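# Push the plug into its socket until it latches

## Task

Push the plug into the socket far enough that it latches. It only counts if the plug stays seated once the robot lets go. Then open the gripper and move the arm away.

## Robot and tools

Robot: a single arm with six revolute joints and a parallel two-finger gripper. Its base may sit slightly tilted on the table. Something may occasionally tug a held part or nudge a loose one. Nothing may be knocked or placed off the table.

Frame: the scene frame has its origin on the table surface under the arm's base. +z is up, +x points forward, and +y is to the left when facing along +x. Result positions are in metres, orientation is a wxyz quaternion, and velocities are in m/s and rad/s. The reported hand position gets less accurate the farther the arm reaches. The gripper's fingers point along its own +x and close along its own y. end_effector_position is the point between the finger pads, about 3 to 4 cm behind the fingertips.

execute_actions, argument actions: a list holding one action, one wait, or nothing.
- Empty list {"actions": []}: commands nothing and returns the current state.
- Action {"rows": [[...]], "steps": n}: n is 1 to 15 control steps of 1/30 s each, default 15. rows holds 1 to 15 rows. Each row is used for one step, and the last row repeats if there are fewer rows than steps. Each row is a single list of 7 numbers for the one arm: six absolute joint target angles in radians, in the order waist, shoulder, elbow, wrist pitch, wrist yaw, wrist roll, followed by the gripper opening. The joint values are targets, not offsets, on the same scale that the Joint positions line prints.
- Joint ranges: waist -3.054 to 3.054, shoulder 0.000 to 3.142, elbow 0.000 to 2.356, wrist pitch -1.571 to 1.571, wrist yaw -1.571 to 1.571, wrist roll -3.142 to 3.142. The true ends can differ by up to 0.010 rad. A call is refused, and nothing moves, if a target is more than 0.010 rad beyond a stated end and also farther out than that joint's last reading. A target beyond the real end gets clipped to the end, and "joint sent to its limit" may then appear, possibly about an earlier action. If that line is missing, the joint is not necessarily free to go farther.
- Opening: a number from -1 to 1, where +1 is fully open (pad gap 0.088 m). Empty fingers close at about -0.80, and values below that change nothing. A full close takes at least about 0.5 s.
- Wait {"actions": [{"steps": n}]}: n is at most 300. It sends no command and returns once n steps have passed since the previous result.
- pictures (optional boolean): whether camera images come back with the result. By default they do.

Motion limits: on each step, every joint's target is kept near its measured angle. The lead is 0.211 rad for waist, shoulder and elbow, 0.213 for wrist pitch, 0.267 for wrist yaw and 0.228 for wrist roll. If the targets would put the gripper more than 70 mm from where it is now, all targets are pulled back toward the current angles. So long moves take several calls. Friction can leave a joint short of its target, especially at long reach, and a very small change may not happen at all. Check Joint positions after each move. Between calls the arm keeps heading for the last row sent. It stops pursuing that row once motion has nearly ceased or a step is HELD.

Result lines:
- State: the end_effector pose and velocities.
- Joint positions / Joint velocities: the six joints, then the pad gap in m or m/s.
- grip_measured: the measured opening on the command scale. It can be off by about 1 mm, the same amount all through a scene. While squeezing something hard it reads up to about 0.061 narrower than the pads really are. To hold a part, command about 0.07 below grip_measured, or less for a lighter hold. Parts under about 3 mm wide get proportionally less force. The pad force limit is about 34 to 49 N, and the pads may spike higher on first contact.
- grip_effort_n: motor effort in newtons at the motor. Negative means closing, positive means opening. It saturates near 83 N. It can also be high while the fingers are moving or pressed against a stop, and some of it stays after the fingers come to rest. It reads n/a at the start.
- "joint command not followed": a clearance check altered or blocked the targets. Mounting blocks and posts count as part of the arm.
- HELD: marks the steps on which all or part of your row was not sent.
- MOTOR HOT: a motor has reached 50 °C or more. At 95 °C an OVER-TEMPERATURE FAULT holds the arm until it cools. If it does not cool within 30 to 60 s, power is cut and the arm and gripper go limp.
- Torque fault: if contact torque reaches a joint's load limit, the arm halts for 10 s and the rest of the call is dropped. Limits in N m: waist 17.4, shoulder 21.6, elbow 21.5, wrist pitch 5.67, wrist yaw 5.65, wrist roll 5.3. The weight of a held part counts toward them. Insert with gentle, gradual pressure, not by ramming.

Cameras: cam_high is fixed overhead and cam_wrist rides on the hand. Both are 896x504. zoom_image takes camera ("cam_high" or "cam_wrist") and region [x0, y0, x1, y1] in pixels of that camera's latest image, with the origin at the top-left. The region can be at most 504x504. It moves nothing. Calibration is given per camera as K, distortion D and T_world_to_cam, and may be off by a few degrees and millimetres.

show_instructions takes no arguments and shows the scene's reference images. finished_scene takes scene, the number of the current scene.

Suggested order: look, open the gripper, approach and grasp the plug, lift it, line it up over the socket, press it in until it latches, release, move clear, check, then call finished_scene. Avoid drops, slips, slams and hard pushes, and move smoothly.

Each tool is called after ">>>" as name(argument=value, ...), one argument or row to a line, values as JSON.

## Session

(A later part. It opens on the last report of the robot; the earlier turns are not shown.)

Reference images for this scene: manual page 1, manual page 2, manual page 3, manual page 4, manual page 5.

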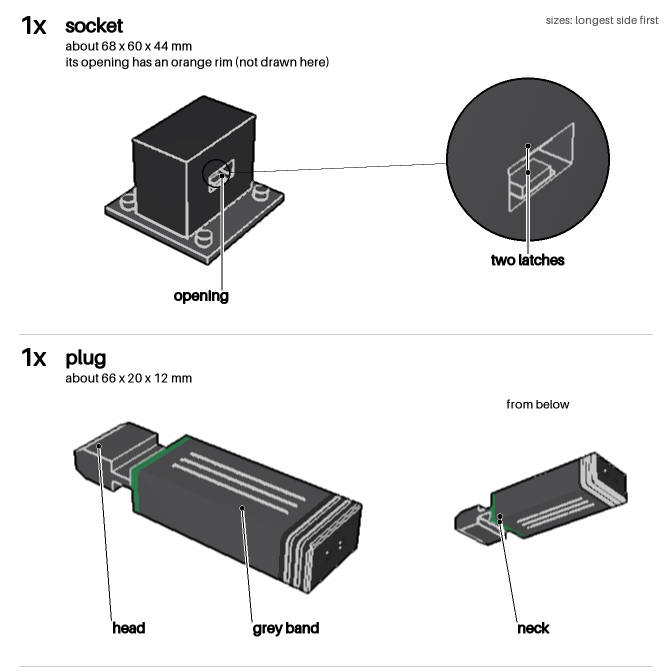

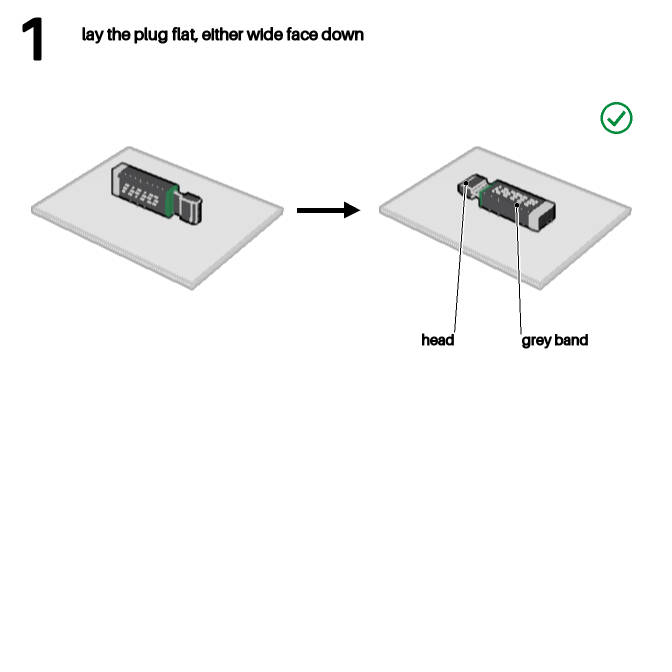

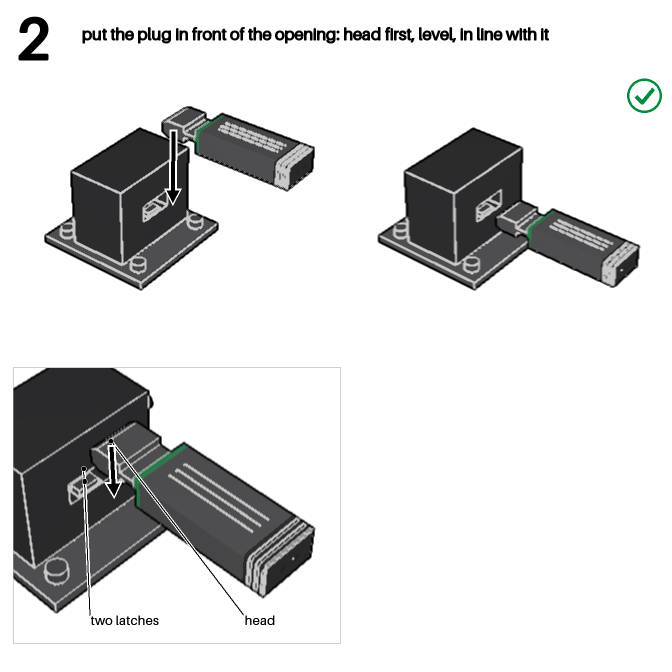

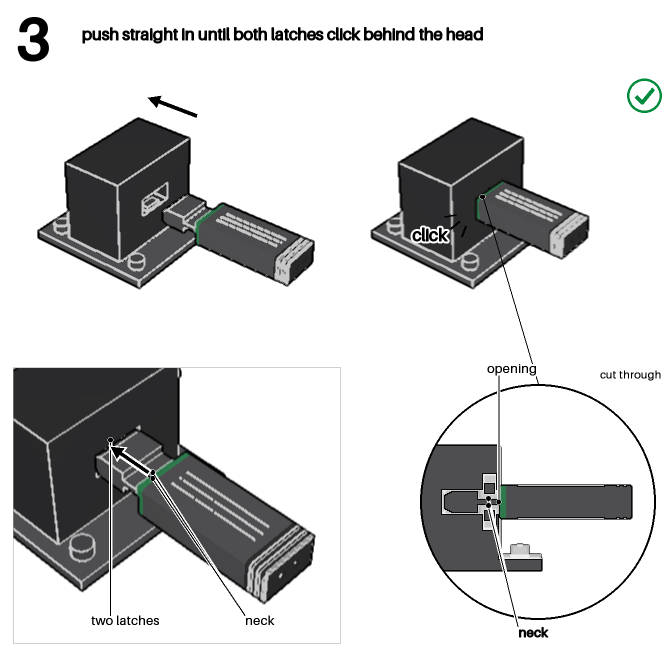

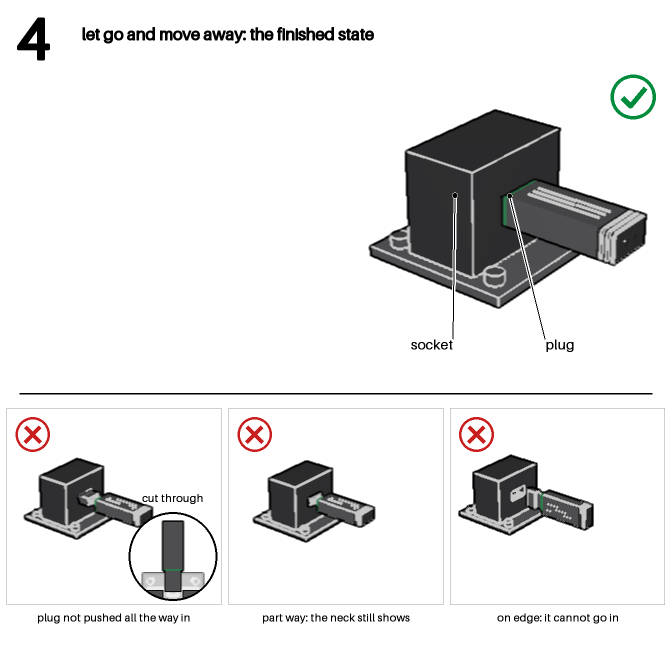

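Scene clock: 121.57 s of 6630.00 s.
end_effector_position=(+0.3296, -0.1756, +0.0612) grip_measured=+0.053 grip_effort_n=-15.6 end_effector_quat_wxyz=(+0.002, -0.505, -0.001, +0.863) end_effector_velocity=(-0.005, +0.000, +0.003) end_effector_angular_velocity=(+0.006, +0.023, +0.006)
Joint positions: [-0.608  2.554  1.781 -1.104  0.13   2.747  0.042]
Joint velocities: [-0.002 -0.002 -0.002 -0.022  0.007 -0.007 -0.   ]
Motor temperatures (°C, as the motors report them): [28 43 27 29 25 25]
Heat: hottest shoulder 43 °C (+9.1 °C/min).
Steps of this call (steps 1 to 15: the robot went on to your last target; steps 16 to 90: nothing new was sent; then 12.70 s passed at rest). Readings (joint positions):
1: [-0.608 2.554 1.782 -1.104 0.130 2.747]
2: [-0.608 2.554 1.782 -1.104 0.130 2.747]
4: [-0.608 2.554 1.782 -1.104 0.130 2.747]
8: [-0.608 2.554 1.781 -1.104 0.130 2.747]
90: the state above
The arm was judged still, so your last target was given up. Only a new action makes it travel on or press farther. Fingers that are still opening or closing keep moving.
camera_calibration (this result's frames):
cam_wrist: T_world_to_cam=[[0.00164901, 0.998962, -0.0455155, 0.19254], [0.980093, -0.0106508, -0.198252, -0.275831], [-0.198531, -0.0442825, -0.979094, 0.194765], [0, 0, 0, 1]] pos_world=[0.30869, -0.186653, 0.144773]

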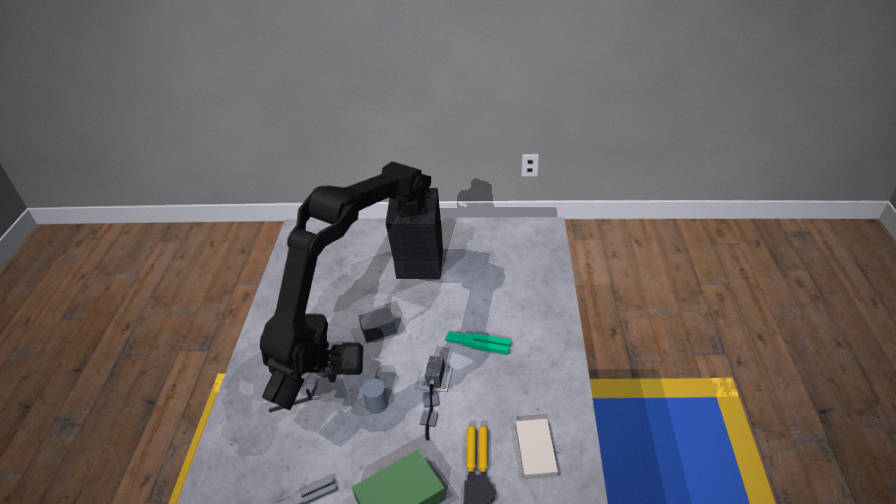

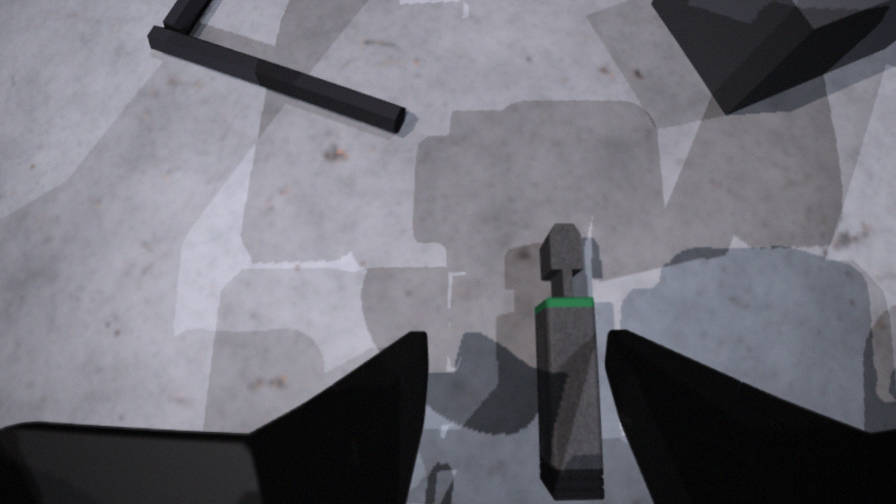

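>>> execute_actions(
  actions=[
    {"rows":[[-0.608,2.535,1.772,-1.110,0.130,2.747,0.05],[-0.608,2.530,1.770,-1.113,0.130,2.747,0.05],[-0.609,2.526,1.768,-1.116,0.130,2.746,0.05]],"steps":12},
  ],
  pictures=false,
)

Scene clock: 144.80 s of 6630.00 s.
end_effector_position=(+0.3309, -0.1757, +0.0670) grip_measured=+0.053 grip_effort_n=-16.0 end_effector_quat_wxyz=(+0.001, -0.507, -0.001, +0.862) end_effector_velocity=(-0.005, +0.003, +0.001) end_effector_angular_velocity=(+0.027, +0.022, +0.012)
Joint positions: [-0.608  2.539  1.779 -1.114  0.13   2.747  0.042]
Joint velocities: [-0.002  0.002 -0.002 -0.022 -0.007 -0.022 -0.   ]
Motor temperatures (°C, as the motors report them): [28 48 27 29 25 25]
Heat: hottest shoulder 48 °C (+12.1 °C/min).
Steps of this call (steps 1 to 90: nothing new was sent; then 19.83 s passed at rest; steps 91 to 102: all 12 steps of this action). Readings (joint positions):
91: [-0.608 2.553 1.781 -1.105 0.130 2.747]
92: [-0.608 2.552 1.781 -1.107 0.130 2.747]
94: [-0.608 2.548 1.780 -1.111 0.130 2.747]
98: [-0.608 2.541 1.779 -1.113 0.130 2.747]
102: the state above

>>> execute_actions(
  actions=[
    {"rows":[[-0.614,2.529,1.787,-1.117,0.133,2.741,0.05],[-0.618,2.531,1.791,-1.119,0.134,2.737,0.05],[-0.622,2.533,1.795,-1.121,0.135,2.733,0.05],[-0.626,2.535,1.799,-1.123,0.137,2.729,0.05],[-0.630,2.537,1.803,-1.125,0.138,2.725,0.05],[-0.634,2.539,1.807,-1.127,0.139,2.721,0.05],[-0.638,2.541,1.811,-1.129,0.141,2.717,0.05],[-0.641,2.543,1.815,-1.131,0.142,2.715,0.05],[-0.644,2.545,1.819,-1.132,0.143,2.713,0.05]],"steps":15},
  ],
)

Scene clock: 149.97 s of 6630.00 s.
end_effector_position=(+0.3309, -0.1931, +0.0731) grip_measured=+0.053 grip_effort_n=-15.6 end_effector_quat_wxyz=(+0.001, -0.511, +0.003, +0.860) end_effector_velocity=(-0.005, +0.001, +0.003) end_effector_angular_velocity=(+0.018, +0.017, -0.006)
Joint positions: [-0.645  2.539  1.81  -1.13   0.142  2.717  0.042]
Joint velocities: [-0.007 -0.002 -0.002 -0.022 -0.007 -0.007 -0.   ]
Motor temperatures (°C, as the motors report them): [28 49 26 29 25 25]
Heat: hottest shoulder 49 °C (+13.1 °C/min).
Steps of this call (steps 1 to 15: the robot went on to your last target; steps 16 to 90: nothing new was sent; then 1.67 s passed at rest; steps 91 to 105: all 15 steps of this action). Readings (joint positions):
91: [-0.608 2.539 1.779 -1.114 0.130 2.747]
92: [-0.609 2.539 1.779 -1.115 0.130 2.745]
94: [-0.612 2.539 1.781 -1.118 0.131 2.740]
98: [-0.627 2.539 1.795 -1.125 0.137 2.726]
105: the state above
camera_calibration (this result's frames):
cam_wrist: T_world_to_cam=[[0.00547801, 0.9985, -0.0544704, 0.209812], [0.982483, -0.0155207, -0.185704, -0.277543], [-0.186271, -0.052499, -0.981095, 0.200423], [0, 0, 0, 1]] pos_world=[0.308865, -0.203283, 0.156522]

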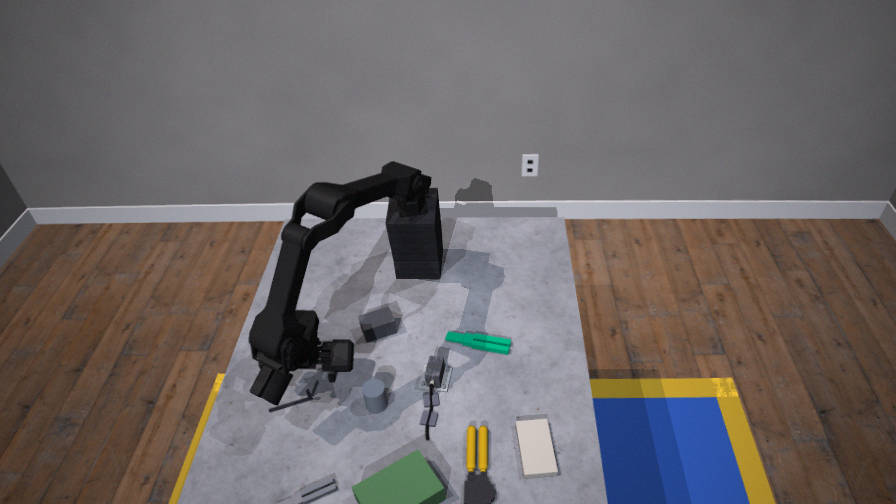

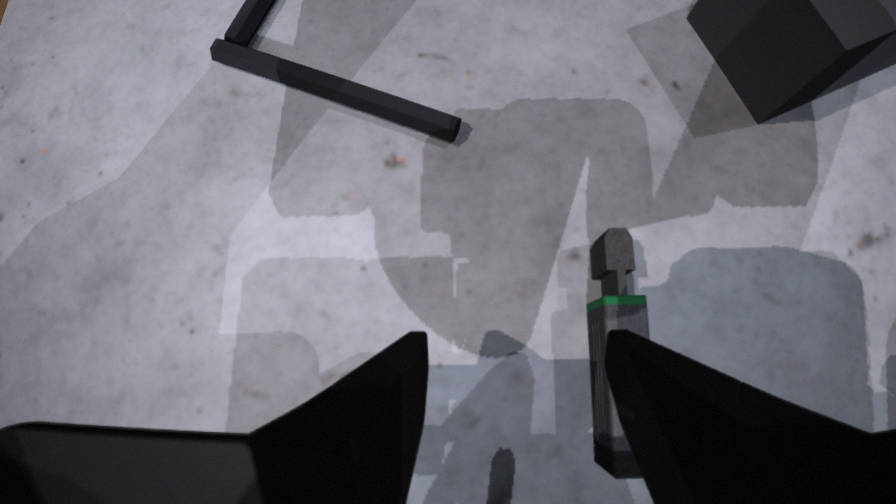

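>>> execute_actions(
  actions=[
    {"rows":[[-0.642,2.552,1.820,-1.125,0.141,2.720,0.05],[-0.640,2.556,1.821,-1.122,0.140,2.722,0.05],[-0.639,2.560,1.822,-1.119,0.139,2.723,0.05],[-0.638,2.564,1.823,-1.116,0.138,2.724,0.05],[-0.637,2.568,1.824,-1.113,0.138,2.725,0.05],[-0.637,2.572,1.825,-1.110,0.138,2.726,0.05],[-0.637,2.576,1.826,-1.107,0.138,2.726,0.05]],"steps":15},
  ],
)

Scene clock: 155.60 s of 6630.00 s.
end_effector_position=(+0.3343, -0.1930, +0.0669) grip_measured=+0.053 grip_effort_n=-15.6 end_effector_quat_wxyz=(-0.001, -0.516, +0.006, +0.857) end_effector_velocity=(+0.000, +0.000, +0.002) end_effector_angular_velocity=(+0.003, -0.001, -0.012)
Joint positions: [-0.64   2.553  1.818 -1.11   0.14   2.723  0.042]
Joint velocities: [-0.002 -0.002  0.002 -0.007 -0.007  0.007 -0.   ]
Motor temperatures (°C, as the motors report them): [28 49 27 29 25 25]
Heat: hottest shoulder 49 °C (+12.2 °C/min).
Steps of this call (steps 1 to 15: the robot went on to your last target; steps 16 to 90: nothing new was sent; then 2.13 s passed at rest; steps 91 to 105: all 15 steps of this action). Readings (joint positions):
91: [-0.645 2.539 1.811 -1.130 0.142 2.716]
92: [-0.645 2.539 1.811 -1.130 0.142 2.716]
94: [-0.644 2.539 1.811 -1.126 0.142 2.718]
98: [-0.642 2.545 1.817 -1.114 0.141 2.722]
105: the state above
camera_calibration (this result's frames):
cam_wrist: T_world_to_cam=[[0.00691654, 0.998107, -0.0611079, 0.20928], [0.984603, -0.0174717, -0.173931, -0.283968], [-0.174669, -0.058964, -0.98286, 0.189991], [0, 0, 0, 1]] pos_world=[0.311334, -0.202642, 0.150132]

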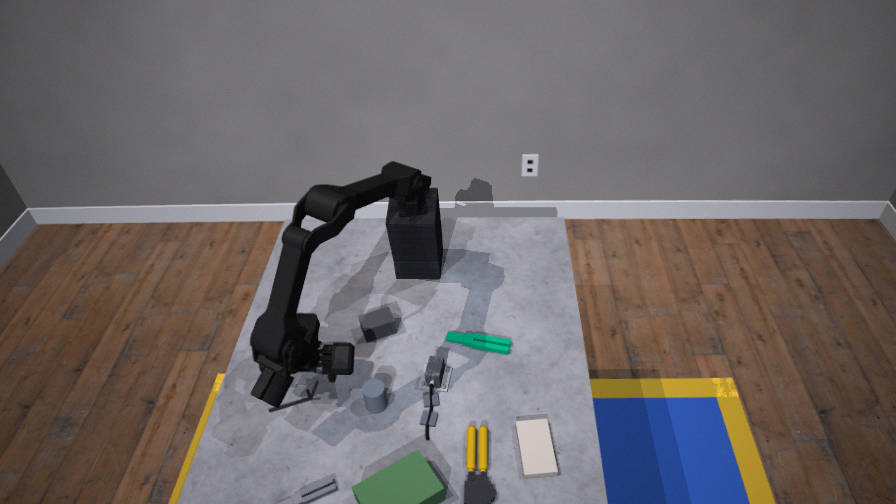

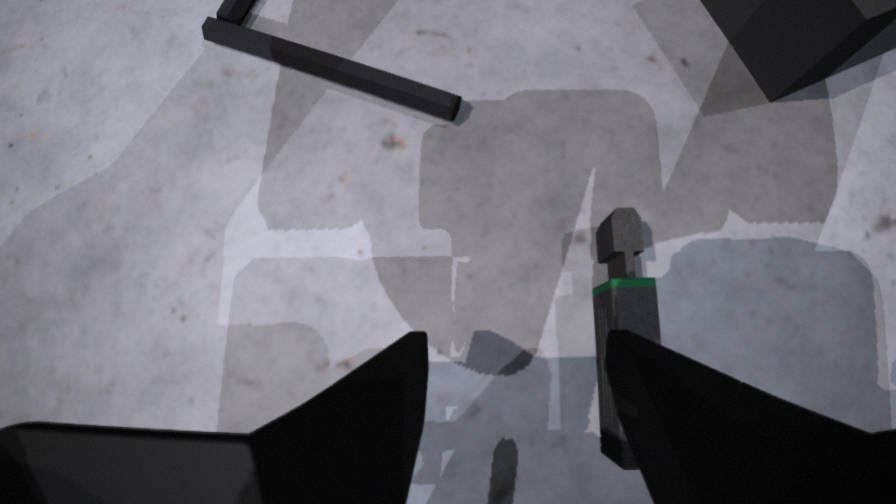

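>>> execute_actions(
  actions=[
    {"rows":[[-0.637,2.580,1.826,-1.107,0.138,2.726,0.05],[-0.637,2.583,1.826,-1.107,0.138,2.726,0.05],[-0.637,2.586,1.826,-1.107,0.138,2.726,0.05],[-0.637,2.589,1.826,-1.107,0.138,2.726,0.05],[-0.637,2.592,1.826,-1.107,0.138,2.726,0.05]],"steps":12},
  ],
)

Scene clock: 158.47 s of 6630.00 s.
end_effector_position=(+0.3322, -0.1922, +0.0629) grip_measured=+0.053 grip_effort_n=-15.6 end_effector_quat_wxyz=(+0.001, -0.512, +0.005, +0.859) end_effector_velocity=(-0.001, -0.002, +0.002) end_effector_angular_velocity=(-0.009, +0.005, -0.006)
Joint positions: [-0.64   2.566  1.82  -1.11   0.14   2.723  0.042]
Joint velocities: [-0.002 -0.002  0.002 -0.007  0.007  0.007  0.   ]
Motor temperatures (°C, as the motors report them): [28 48 27 29 25 25]
Heat: hottest shoulder 48 °C (+11.0 °C/min).
Steps of this call (steps 1 to 15: the robot went on to your last target; steps 16 to 74: nothing new was sent; steps 75 to 86: all 12 steps of this action). Readings (joint positions):
75: [-0.640 2.554 1.818 -1.110 0.140 2.723]
76: [-0.640 2.555 1.818 -1.110 0.140 2.723]
78: [-0.640 2.558 1.819 -1.110 0.140 2.723]
82: [-0.640 2.565 1.819 -1.111 0.140 2.723]
86: the state above
camera_calibration (this result's frames):
cam_wrist: T_world_to_cam=[[0.00731074, 0.998377, -0.0564865, 0.207916], [0.982957, -0.0175513, -0.182993, -0.281399], [-0.183688, -0.054186, -0.98149, 0.189515], [0, 0, 0, 1]] pos_world=[0.309895, -0.202249, 0.146257]

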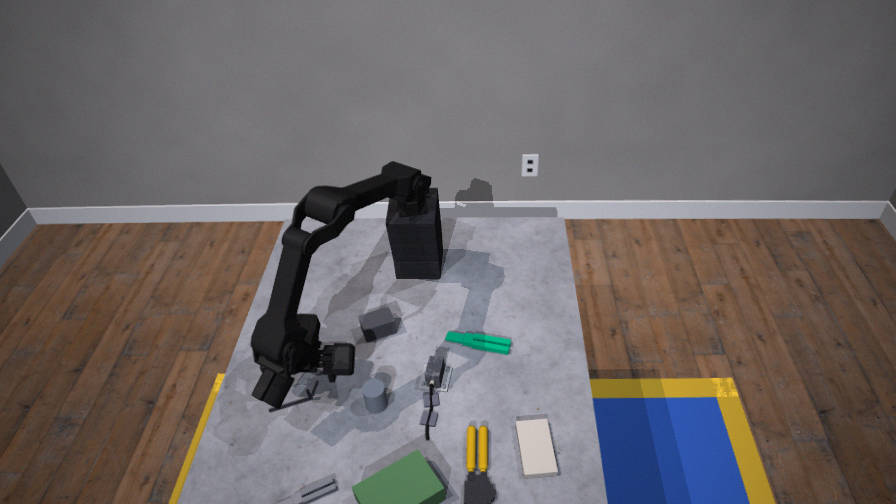

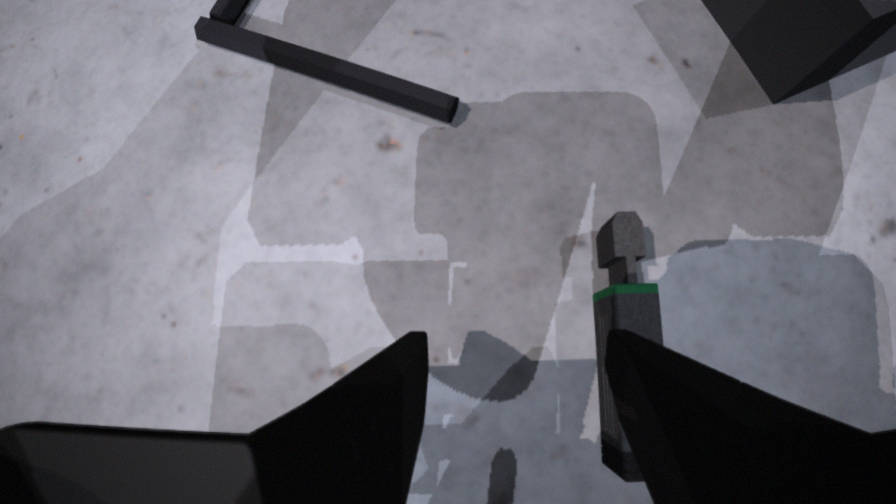

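>>> execute_actions(
  actions=[
    {"rows":[[-0.637,2.595,1.826,-1.107,0.138,2.726,0.05],[-0.637,2.598,1.826,-1.107,0.138,2.726,0.05],[-0.637,2.601,1.826,-1.107,0.138,2.726,0.05],[-0.637,2.604,1.826,-1.107,0.138,2.726,0.05]],"steps":10},
  ],
  pictures=false,
)

Scene clock: 162.67 s of 6630.00 s.
end_effector_position=(+0.3315, -0.1920, +0.0618) grip_measured=+0.053 grip_effort_n=-15.6 end_effector_quat_wxyz=(+0.002, -0.511, +0.004, +0.860) end_effector_velocity=(-0.002, +0.001, +0.001) end_effector_angular_velocity=(+0.012, +0.004, +0.000)
Joint positions: [-0.64   2.57   1.822 -1.112  0.14   2.723  0.042]
Joint velocities: [-0.002 -0.002 -0.002 -0.007 -0.007 -0.007 -0.   ]
Motor temperatures (°C, as the motors report them): [28 47 27 29 25 25]
Heat: hottest shoulder 47 °C (+10.1 °C/min).
Steps of this call (steps 1 to 15: the robot went on to your last target; steps 16 to 90: nothing new was sent; then 0.87 s passed at rest; steps 91 to 100: all 10 steps of this action). Readings (joint positions):
91: [-0.640 2.566 1.820 -1.110 0.140 2.723]
92: [-0.640 2.567 1.820 -1.110 0.140 2.723]
94: [-0.640 2.568 1.821 -1.110 0.140 2.723]
98: [-0.640 2.570 1.822 -1.111 0.140 2.723]
100: the state above

>>> execute_actions(
  actions=[
    {"rows":[[-0.643,2.605,1.830,-1.113,0.142,2.720,0.05],[-0.6455,2.6065,1.8327,-1.114,0.1428,2.7178,0.05],[-0.648,2.608,1.8354,-1.115,0.1435,2.7155,0.05],[-0.6505,2.6095,1.838,-1.116,0.1443,2.7133,0.05],[-0.653,2.611,1.8407,-1.117,0.145,2.711,0.05],[-0.6555,2.6125,1.8434,-1.118,0.1458,2.7088,0.05],[-0.658,2.614,1.846,-1.119,0.1465,2.7065,0.05],[-0.6605,2.6155,1.8487,-1.120,0.1473,2.7043,0.05],[-0.663,2.617,1.8514,-1.121,0.148,2.702,0.05],[-0.6655,2.6185,1.854,-1.122,0.1488,2.6998,0.05],[-0.668,2.620,1.8567,-1.123,0.1495,2.6975,0.05],[-0.6705,2.6215,1.8594,-1.124,0.1503,2.6953,0.05],[-0.673,2.623,1.862,-1.125,0.151,2.693,0.05]],"steps":15},
  ],
)

Scene clock: 168.77 s of 6630.00 s.
end_effector_position=(+0.3251, -0.2039, +0.0564) grip_measured=+0.053 grip_effort_n=-15.6 end_effector_quat_wxyz=(+0.005, -0.504, +0.003, +0.864) end_effector_velocity=(-0.020, -0.015, -0.010) end_effector_angular_velocity=(+0.026, +0.049, -0.019)
Joint positions: [-0.669  2.6    1.849 -1.122  0.149  2.699  0.042]
Joint velocities: [-0.051  0.046  0.017 -0.022  0.007 -0.037 -0.   ]
Motor temperatures (°C, as the motors report them): [28 46 27 29 25 25]
Heat: hottest shoulder 46 °C (+7.1 °C/min).
Steps of this call (steps 1 to 15: the robot went on to your last target; steps 16 to 90: nothing new was sent; then 2.60 s passed at rest; steps 91 to 105: all 15 steps of this action). Readings (joint positions):
91: [-0.640 2.571 1.823 -1.113 0.140 2.723]
92: [-0.640 2.571 1.824 -1.114 0.140 2.723]
94: [-0.641 2.574 1.828 -1.117 0.140 2.720]
98: [-0.651 2.579 1.840 -1.118 0.146 2.712]
105: the state above
camera_calibration (this result's frames):
cam_wrist: T_world_to_cam=[[0.0113056, 0.998711, -0.0494913, 0.217669], [0.979176, -0.0210904, -0.201914, -0.274242], [-0.202698, -0.046178, -0.978152, 0.188848], [0, 0, 0, 1]] pos_world=[0.30435, -0.214451, 0.140121]

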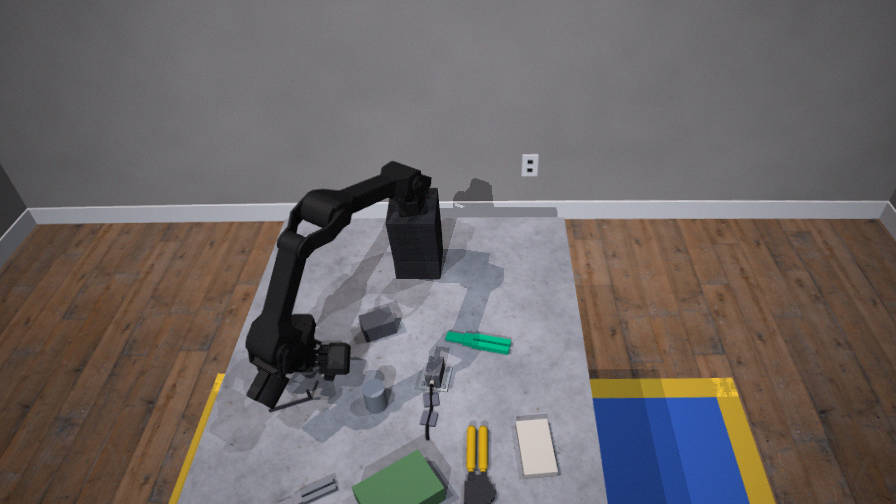

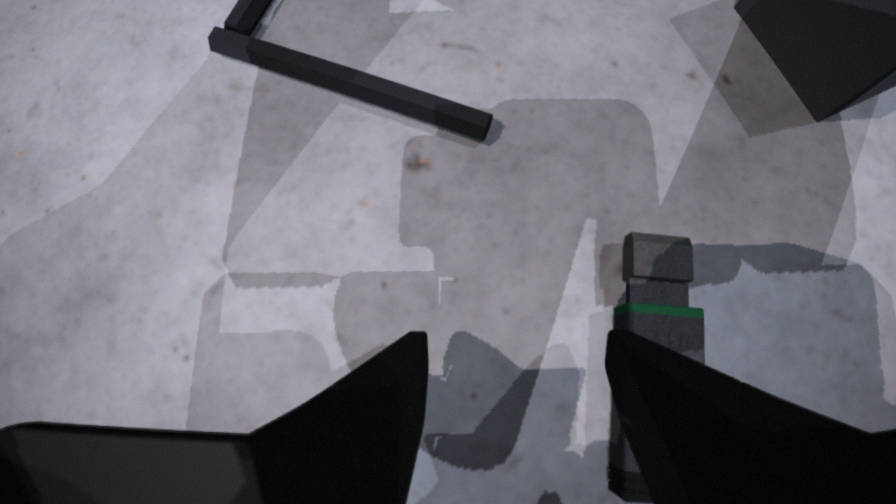

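>>> execute_actions(
  actions=[
    {"rows":[[-0.672,2.590,1.850,-1.126,0.150,2.696,0.05],[-0.672,2.580,1.846,-1.129,0.150,2.696,0.05],[-0.672,2.572,1.842,-1.132,0.150,2.696,0.05],[-0.670,2.566,1.836,-1.132,0.149,2.700,0.05],[-0.663,2.561,1.828,-1.130,0.147,2.706,0.05],[-0.655,2.556,1.820,-1.127,0.144,2.712,0.05],[-0.647,2.551,1.812,-1.124,0.142,2.718,0.05],[-0.639,2.546,1.804,-1.121,0.139,2.725,0.05],[-0.631,2.542,1.796,-1.118,0.137,2.732,0.05],[-0.623,2.538,1.788,-1.115,0.134,2.739,0.05],[-0.615,2.534,1.780,-1.113,0.131,2.745,0.05],[-0.607,2.530,1.772,-1.110,0.129,2.751,0.05],[-0.600,2.526,1.764,-1.108,0.126,2.757,0.05],[-0.594,2.522,1.757,-1.106,0.124,2.762,0.05],[-0.590,2.519,1.752,-1.104,0.123,2.765,0.05]],"steps":15},
  ],
  pictures=false,
)

>>> execute_actions(
  actions=[
    {"steps":8},
  ],
)

Scene clock: 183.13 s of 6630.00 s.
end_effector_position=(+0.3314, -0.1759, +0.0663) grip_measured=+0.053 grip_effort_n=-15.6 end_effector_quat_wxyz=(+0.002, -0.508, +0.000, +0.862) end_effector_velocity=(+0.008, +0.115, -0.006) end_effector_angular_velocity=(+0.066, +0.025, +0.081)
Joint positions: [-0.608  2.541  1.782 -1.113  0.13   2.75   0.042]
Joint velocities: [ 0.247 -0.095 -0.222  0.066 -0.081  0.139  0.   ]
Motor temperatures (°C, as the motors report them): [28 45 27 29 25 25]
Heat: hottest shoulder 45 °C (+2.0 °C/min).
Steps of this call (steps 1 to 15: the robot went on to your last target; steps 16 to 90: nothing new was sent; then 10.87 s passed at rest; steps 91 to 105: all 15 steps of this action). Readings (joint positions):
91: [-0.672 2.601 1.854 -1.124 0.150 2.696]
92: [-0.672 2.601 1.854 -1.124 0.150 2.696]
94: [-0.672 2.598 1.853 -1.127 0.150 2.696]
98: [-0.665 2.577 1.833 -1.127 0.148 2.709]
105: the state above

Scene clock: 183.40 s of 6630.00 s.
end_effector_position=(+0.3313, -0.1670, +0.0654) grip_measured=+0.053 grip_effort_n=-15.1 end_effector_quat_wxyz=(+0.000, -0.506, -0.003, +0.863) end_effector_velocity=(+0.004, +0.001, +0.004) end_effector_angular_velocity=(+0.003, -0.018, +0.007)
Joint positions: [-0.588  2.535  1.764 -1.108  0.125  2.761  0.042]
Joint velocities: [ 0.002 -0.017 -0.007  0.007 -0.007 -0.007 -0.   ]
Motor temperatures (°C, as the motors report them): [28 45 27 29 25 25]
Heat: hottest shoulder 45 °C (+2.0 °C/min).
Steps of this call (steps 1 to 8: the robot went on to your last target). Readings (joint positions):
1: [-0.600 2.539 1.776 -1.111 0.128 2.753]
2: [-0.594 2.537 1.771 -1.111 0.126 2.756]
4: [-0.588 2.536 1.767 -1.109 0.125 2.759]
8: the state above
camera_calibration (this result's frames):
cam_wrist: T_world_to_cam=[[-0.00246877, 0.999004, -0.0445432, 0.185396], [0.980218, -0.00639783, -0.197817, -0.275948], [-0.197905, -0.0441504, -0.979226, 0.19943], [0, 0, 0, 1]] pos_world=[0.310415, -0.178172, 0.148958]

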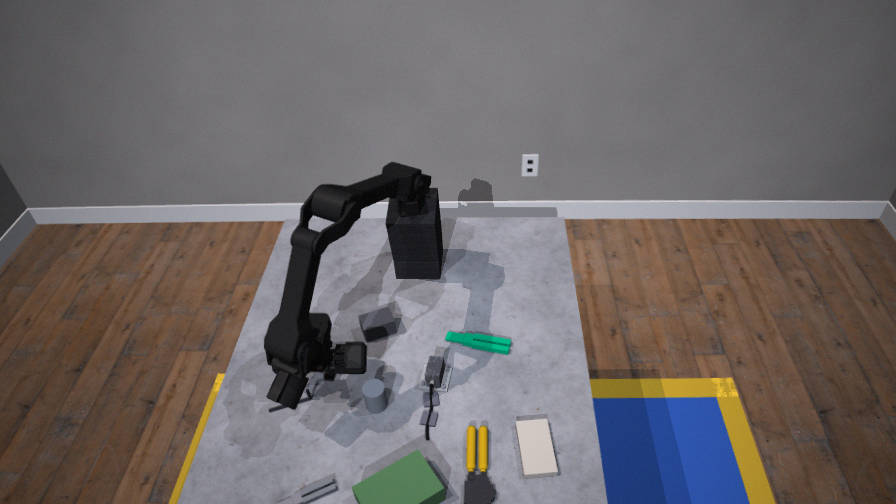

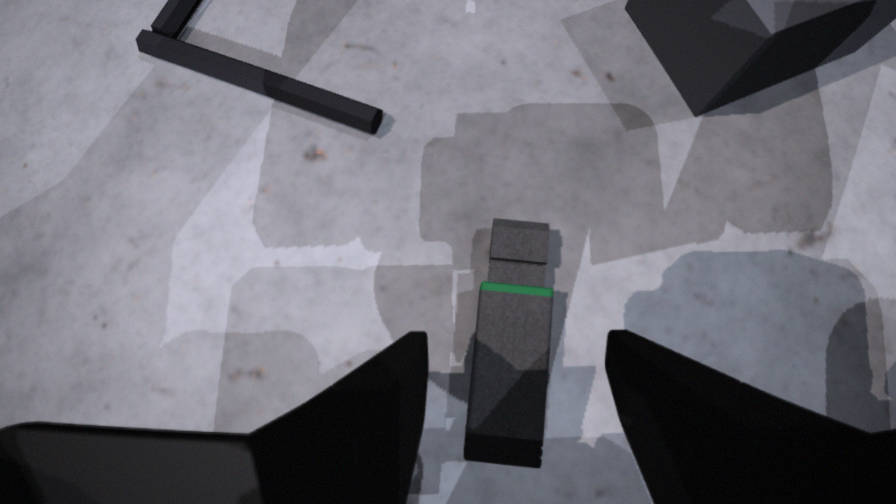

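>>> execute_actions(
  actions=[
    {"rows":[[-0.588,2.556,1.771,-1.104,0.124,2.763,0.05],[-0.588,2.561,1.7725,-1.1005,0.124,2.763,0.05],[-0.588,2.566,1.774,-1.097,0.124,2.763,0.05],[-0.588,2.571,1.7755,-1.0935,0.124,2.764,0.05],[-0.588,2.576,1.777,-1.090,0.124,2.764,0.05],[-0.587,2.581,1.7785,-1.0865,0.123,2.764,0.05],[-0.587,2.586,1.780,-1.083,0.123,2.765,0.05],[-0.587,2.591,1.7815,-1.0795,0.123,2.765,0.05],[-0.587,2.596,1.783,-1.076,0.123,2.765,0.05],[-0.586,2.601,1.7845,-1.0725,0.123,2.766,0.05],[-0.586,2.606,1.786,-1.069,0.123,2.766,0.05],[-0.586,2.610,1.787,-1.067,0.123,2.766,0.05]],"steps":15},
  ],
  pictures=false,
)

>>> execute_actions(
  actions=[
    {"steps":6},
  ],
)

Scene clock: 193.13 s of 6630.00 s.
end_effector_position=(+0.3294, -0.1675, +0.0463) grip_measured=+0.053 grip_effort_n=-15.6 end_effector_quat_wxyz=(+0.001, -0.504, -0.003, +0.863) end_effector_velocity=(-0.011, +0.006, -0.020) end_effector_angular_velocity=(+0.046, +0.035, +0.004)
Joint positions: [-0.588  2.585  1.776 -1.072  0.125  2.763  0.042]
Joint velocities: [-0.002  0.056  0.002  0.007 -0.022 -0.022 -0.   ]
Motor temperatures (°C, as the motors report them): [28 47 27 29 25 25]
Heat: hottest shoulder 47 °C (+1.0 °C/min).
Steps of this call (steps 1 to 30: the robot went on to your last target; steps 31 to 90: nothing new was sent; then 6.23 s passed at rest; steps 91 to 105: all 15 steps of this action). Readings (joint positions):
91: [-0.588 2.534 1.763 -1.107 0.125 2.762]
92: [-0.588 2.534 1.763 -1.106 0.125 2.762]
94: [-0.588 2.535 1.764 -1.103 0.125 2.762]
98: [-0.588 2.552 1.771 -1.090 0.125 2.762]
105: the state above

Scene clock: 193.33 s of 6630.00 s.
end_effector_position=(+0.3302, -0.1679, +0.0455) grip_measured=+0.053 grip_effort_n=-15.6 end_effector_quat_wxyz=(+0.001, -0.506, -0.002, +0.863) end_effector_velocity=(+0.004, -0.004, +0.003) end_effector_angular_velocity=(-0.007, -0.009, +0.008)
Joint positions: [-0.588  2.588  1.779 -1.07   0.125  2.763  0.042]
Joint velocities: [-0.002 -0.002  0.017 -0.007  0.007 -0.007 -0.   ]
Motor temperatures (°C, as the motors report them): [28 47 27 29 25 25]
Heat: hottest shoulder 47 °C (+1.0 °C/min).
Steps of this call (steps 1 to 6: the robot went on to your last target). Readings (joint positions):
1: [-0.588 2.587 1.776 -1.072 0.125 2.763]
2: [-0.588 2.588 1.776 -1.071 0.125 2.763]
4: [-0.588 2.588 1.777 -1.071 0.125 2.763]
6: the state above
camera_calibration (this result's frames):
cam_wrist: T_world_to_cam=[[-0.00113894, 0.998973, -0.0452879, 0.185066], [0.980208, -0.00785034, -0.197816, -0.279032], [-0.197969, -0.0446169, -0.979192, 0.179656], [0, 0, 0, 1]] pos_world=[0.309286, -0.179051, 0.129102]

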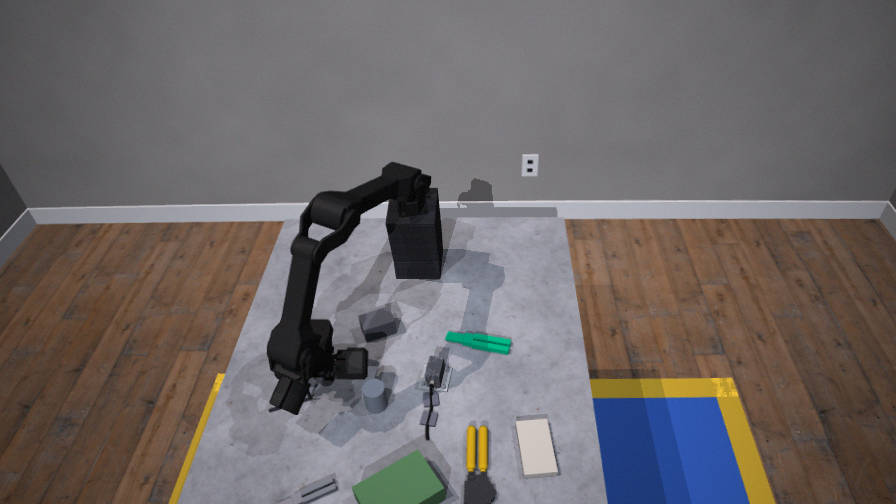

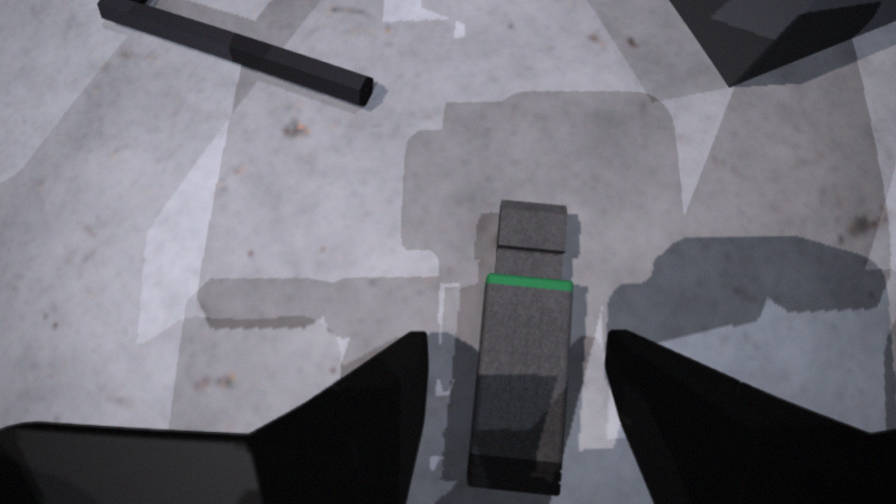

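>>> execute_actions(
  actions=[
    {"rows":[[-0.586,2.613,1.790,-1.068,0.123,2.766,0.05],[-0.586,2.615,1.793,-1.069,0.123,2.766,0.0],[-0.586,2.617,1.796,-1.070,0.123,2.766,-0.05],[-0.586,2.617,1.796,-1.070,0.123,2.766,-0.10],[-0.586,2.617,1.796,-1.070,0.123,2.766,-0.15],[-0.586,2.617,1.796,-1.070,0.123,2.766,-0.20],[-0.586,2.617,1.796,-1.070,0.123,2.766,-0.24],[-0.586,2.617,1.796,-1.070,0.123,2.766,-0.28],[-0.586,2.617,1.796,-1.070,0.123,2.766,-0.31],[-0.586,2.617,1.796,-1.070,0.123,2.766,-0.34],[-0.586,2.617,1.796,-1.070,0.123,2.766,-0.37],[-0.586,2.617,1.796,-1.070,0.123,2.766,-0.40],[-0.586,2.617,1.796,-1.070,0.123,2.766,-0.44],[-0.586,2.617,1.796,-1.070,0.123,2.766,-0.50],[-0.586,2.617,1.796,-1.070,0.123,2.766,-0.55]],"steps":15},
  ],
  pictures=false,
)

>>> execute_actions(
  actions=[
    {"steps":8},
  ],
)

Scene clock: 200.63 s of 6630.00 s.
end_effector_position=(+0.3317, -0.1686, +0.0443) grip_measured=-0.429 grip_effort_n=-58.8 end_effector_quat_wxyz=(+0.000, -0.507, -0.002, +0.862) end_effector_velocity=(-0.000, +0.000, -0.002) end_effector_angular_velocity=(+0.015, -0.005, +0.014)
Joint positions: [-0.588  2.594  1.788 -1.07   0.125  2.763  0.018]
Joint velocities: [-0.002  0.002 -0.002  0.007 -0.007 -0.022 -0.058]
Motor temperatures (°C, as the motors report them): [28 46 27 29 25 25]
Heat: hottest shoulder 46 °C (-1.0 °C/min).
Steps of this call (steps 1 to 15: the robot went on to your last target; steps 16 to 90: nothing new was sent; then 3.80 s passed at rest; steps 91 to 105: all 15 steps of this action). Readings (joint positions):
91: [-0.588 2.588 1.780 -1.069 0.125 2.763]
92: [-0.588 2.589 1.781 -1.069 0.125 2.763]
94: [-0.588 2.591 1.784 -1.069 0.125 2.763]
98: [-0.588 2.593 1.787 -1.069 0.125 2.763]
105: the state above

Scene clock: 200.90 s of 6630.00 s.
end_effector_position=(+0.3320, -0.1687, +0.0444) grip_measured=-0.450 grip_effort_n=-83.5 end_effector_quat_wxyz=(+0.000, -0.507, -0.002, +0.862) end_effector_velocity=(-0.003, +0.002, +0.001) end_effector_angular_velocity=(+0.014, +0.009, -0.000)
Joint positions: [-0.588  2.594  1.789 -1.07   0.125  2.763  0.017]
Joint velocities: [-0.002 -0.002 -0.007 -0.007 -0.007 -0.007 -0.   ]
Motor temperatures (°C, as the motors report them): [28 46 27 29 25 25]
Heat: hottest shoulder 46 °C (-1.0 °C/min).
Steps of this call (steps 1 to 8: the robot went on to your last target). Readings (joint positions):
1: [-0.588 2.594 1.788 -1.070 0.125 2.763]
2: [-0.588 2.594 1.789 -1.070 0.125 2.763]
4: [-0.588 2.594 1.789 -1.070 0.125 2.763]
8: the state above
camera_calibration (this result's frames):
cam_wrist: T_world_to_cam=[[-0.000887835, 0.998905, -0.0467794, 0.185785], [0.980828, -0.00824612, -0.194699, -0.281375], [-0.194872, -0.0460554, -0.979747, 0.177627], [0, 0, 0, 1]] pos_world=[0.31076, -0.179721, 0.127937]

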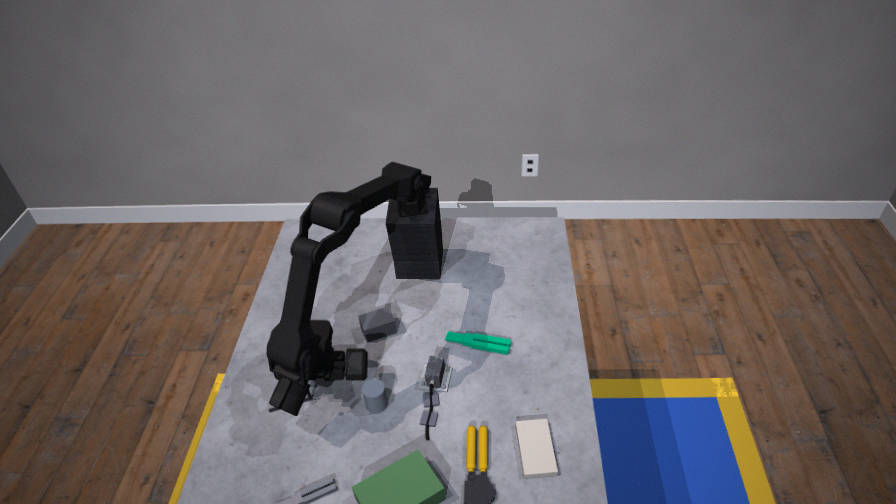

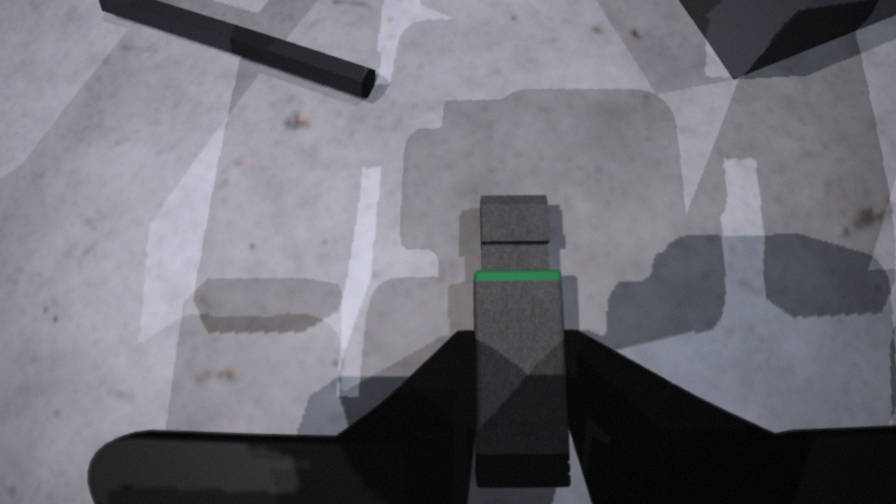

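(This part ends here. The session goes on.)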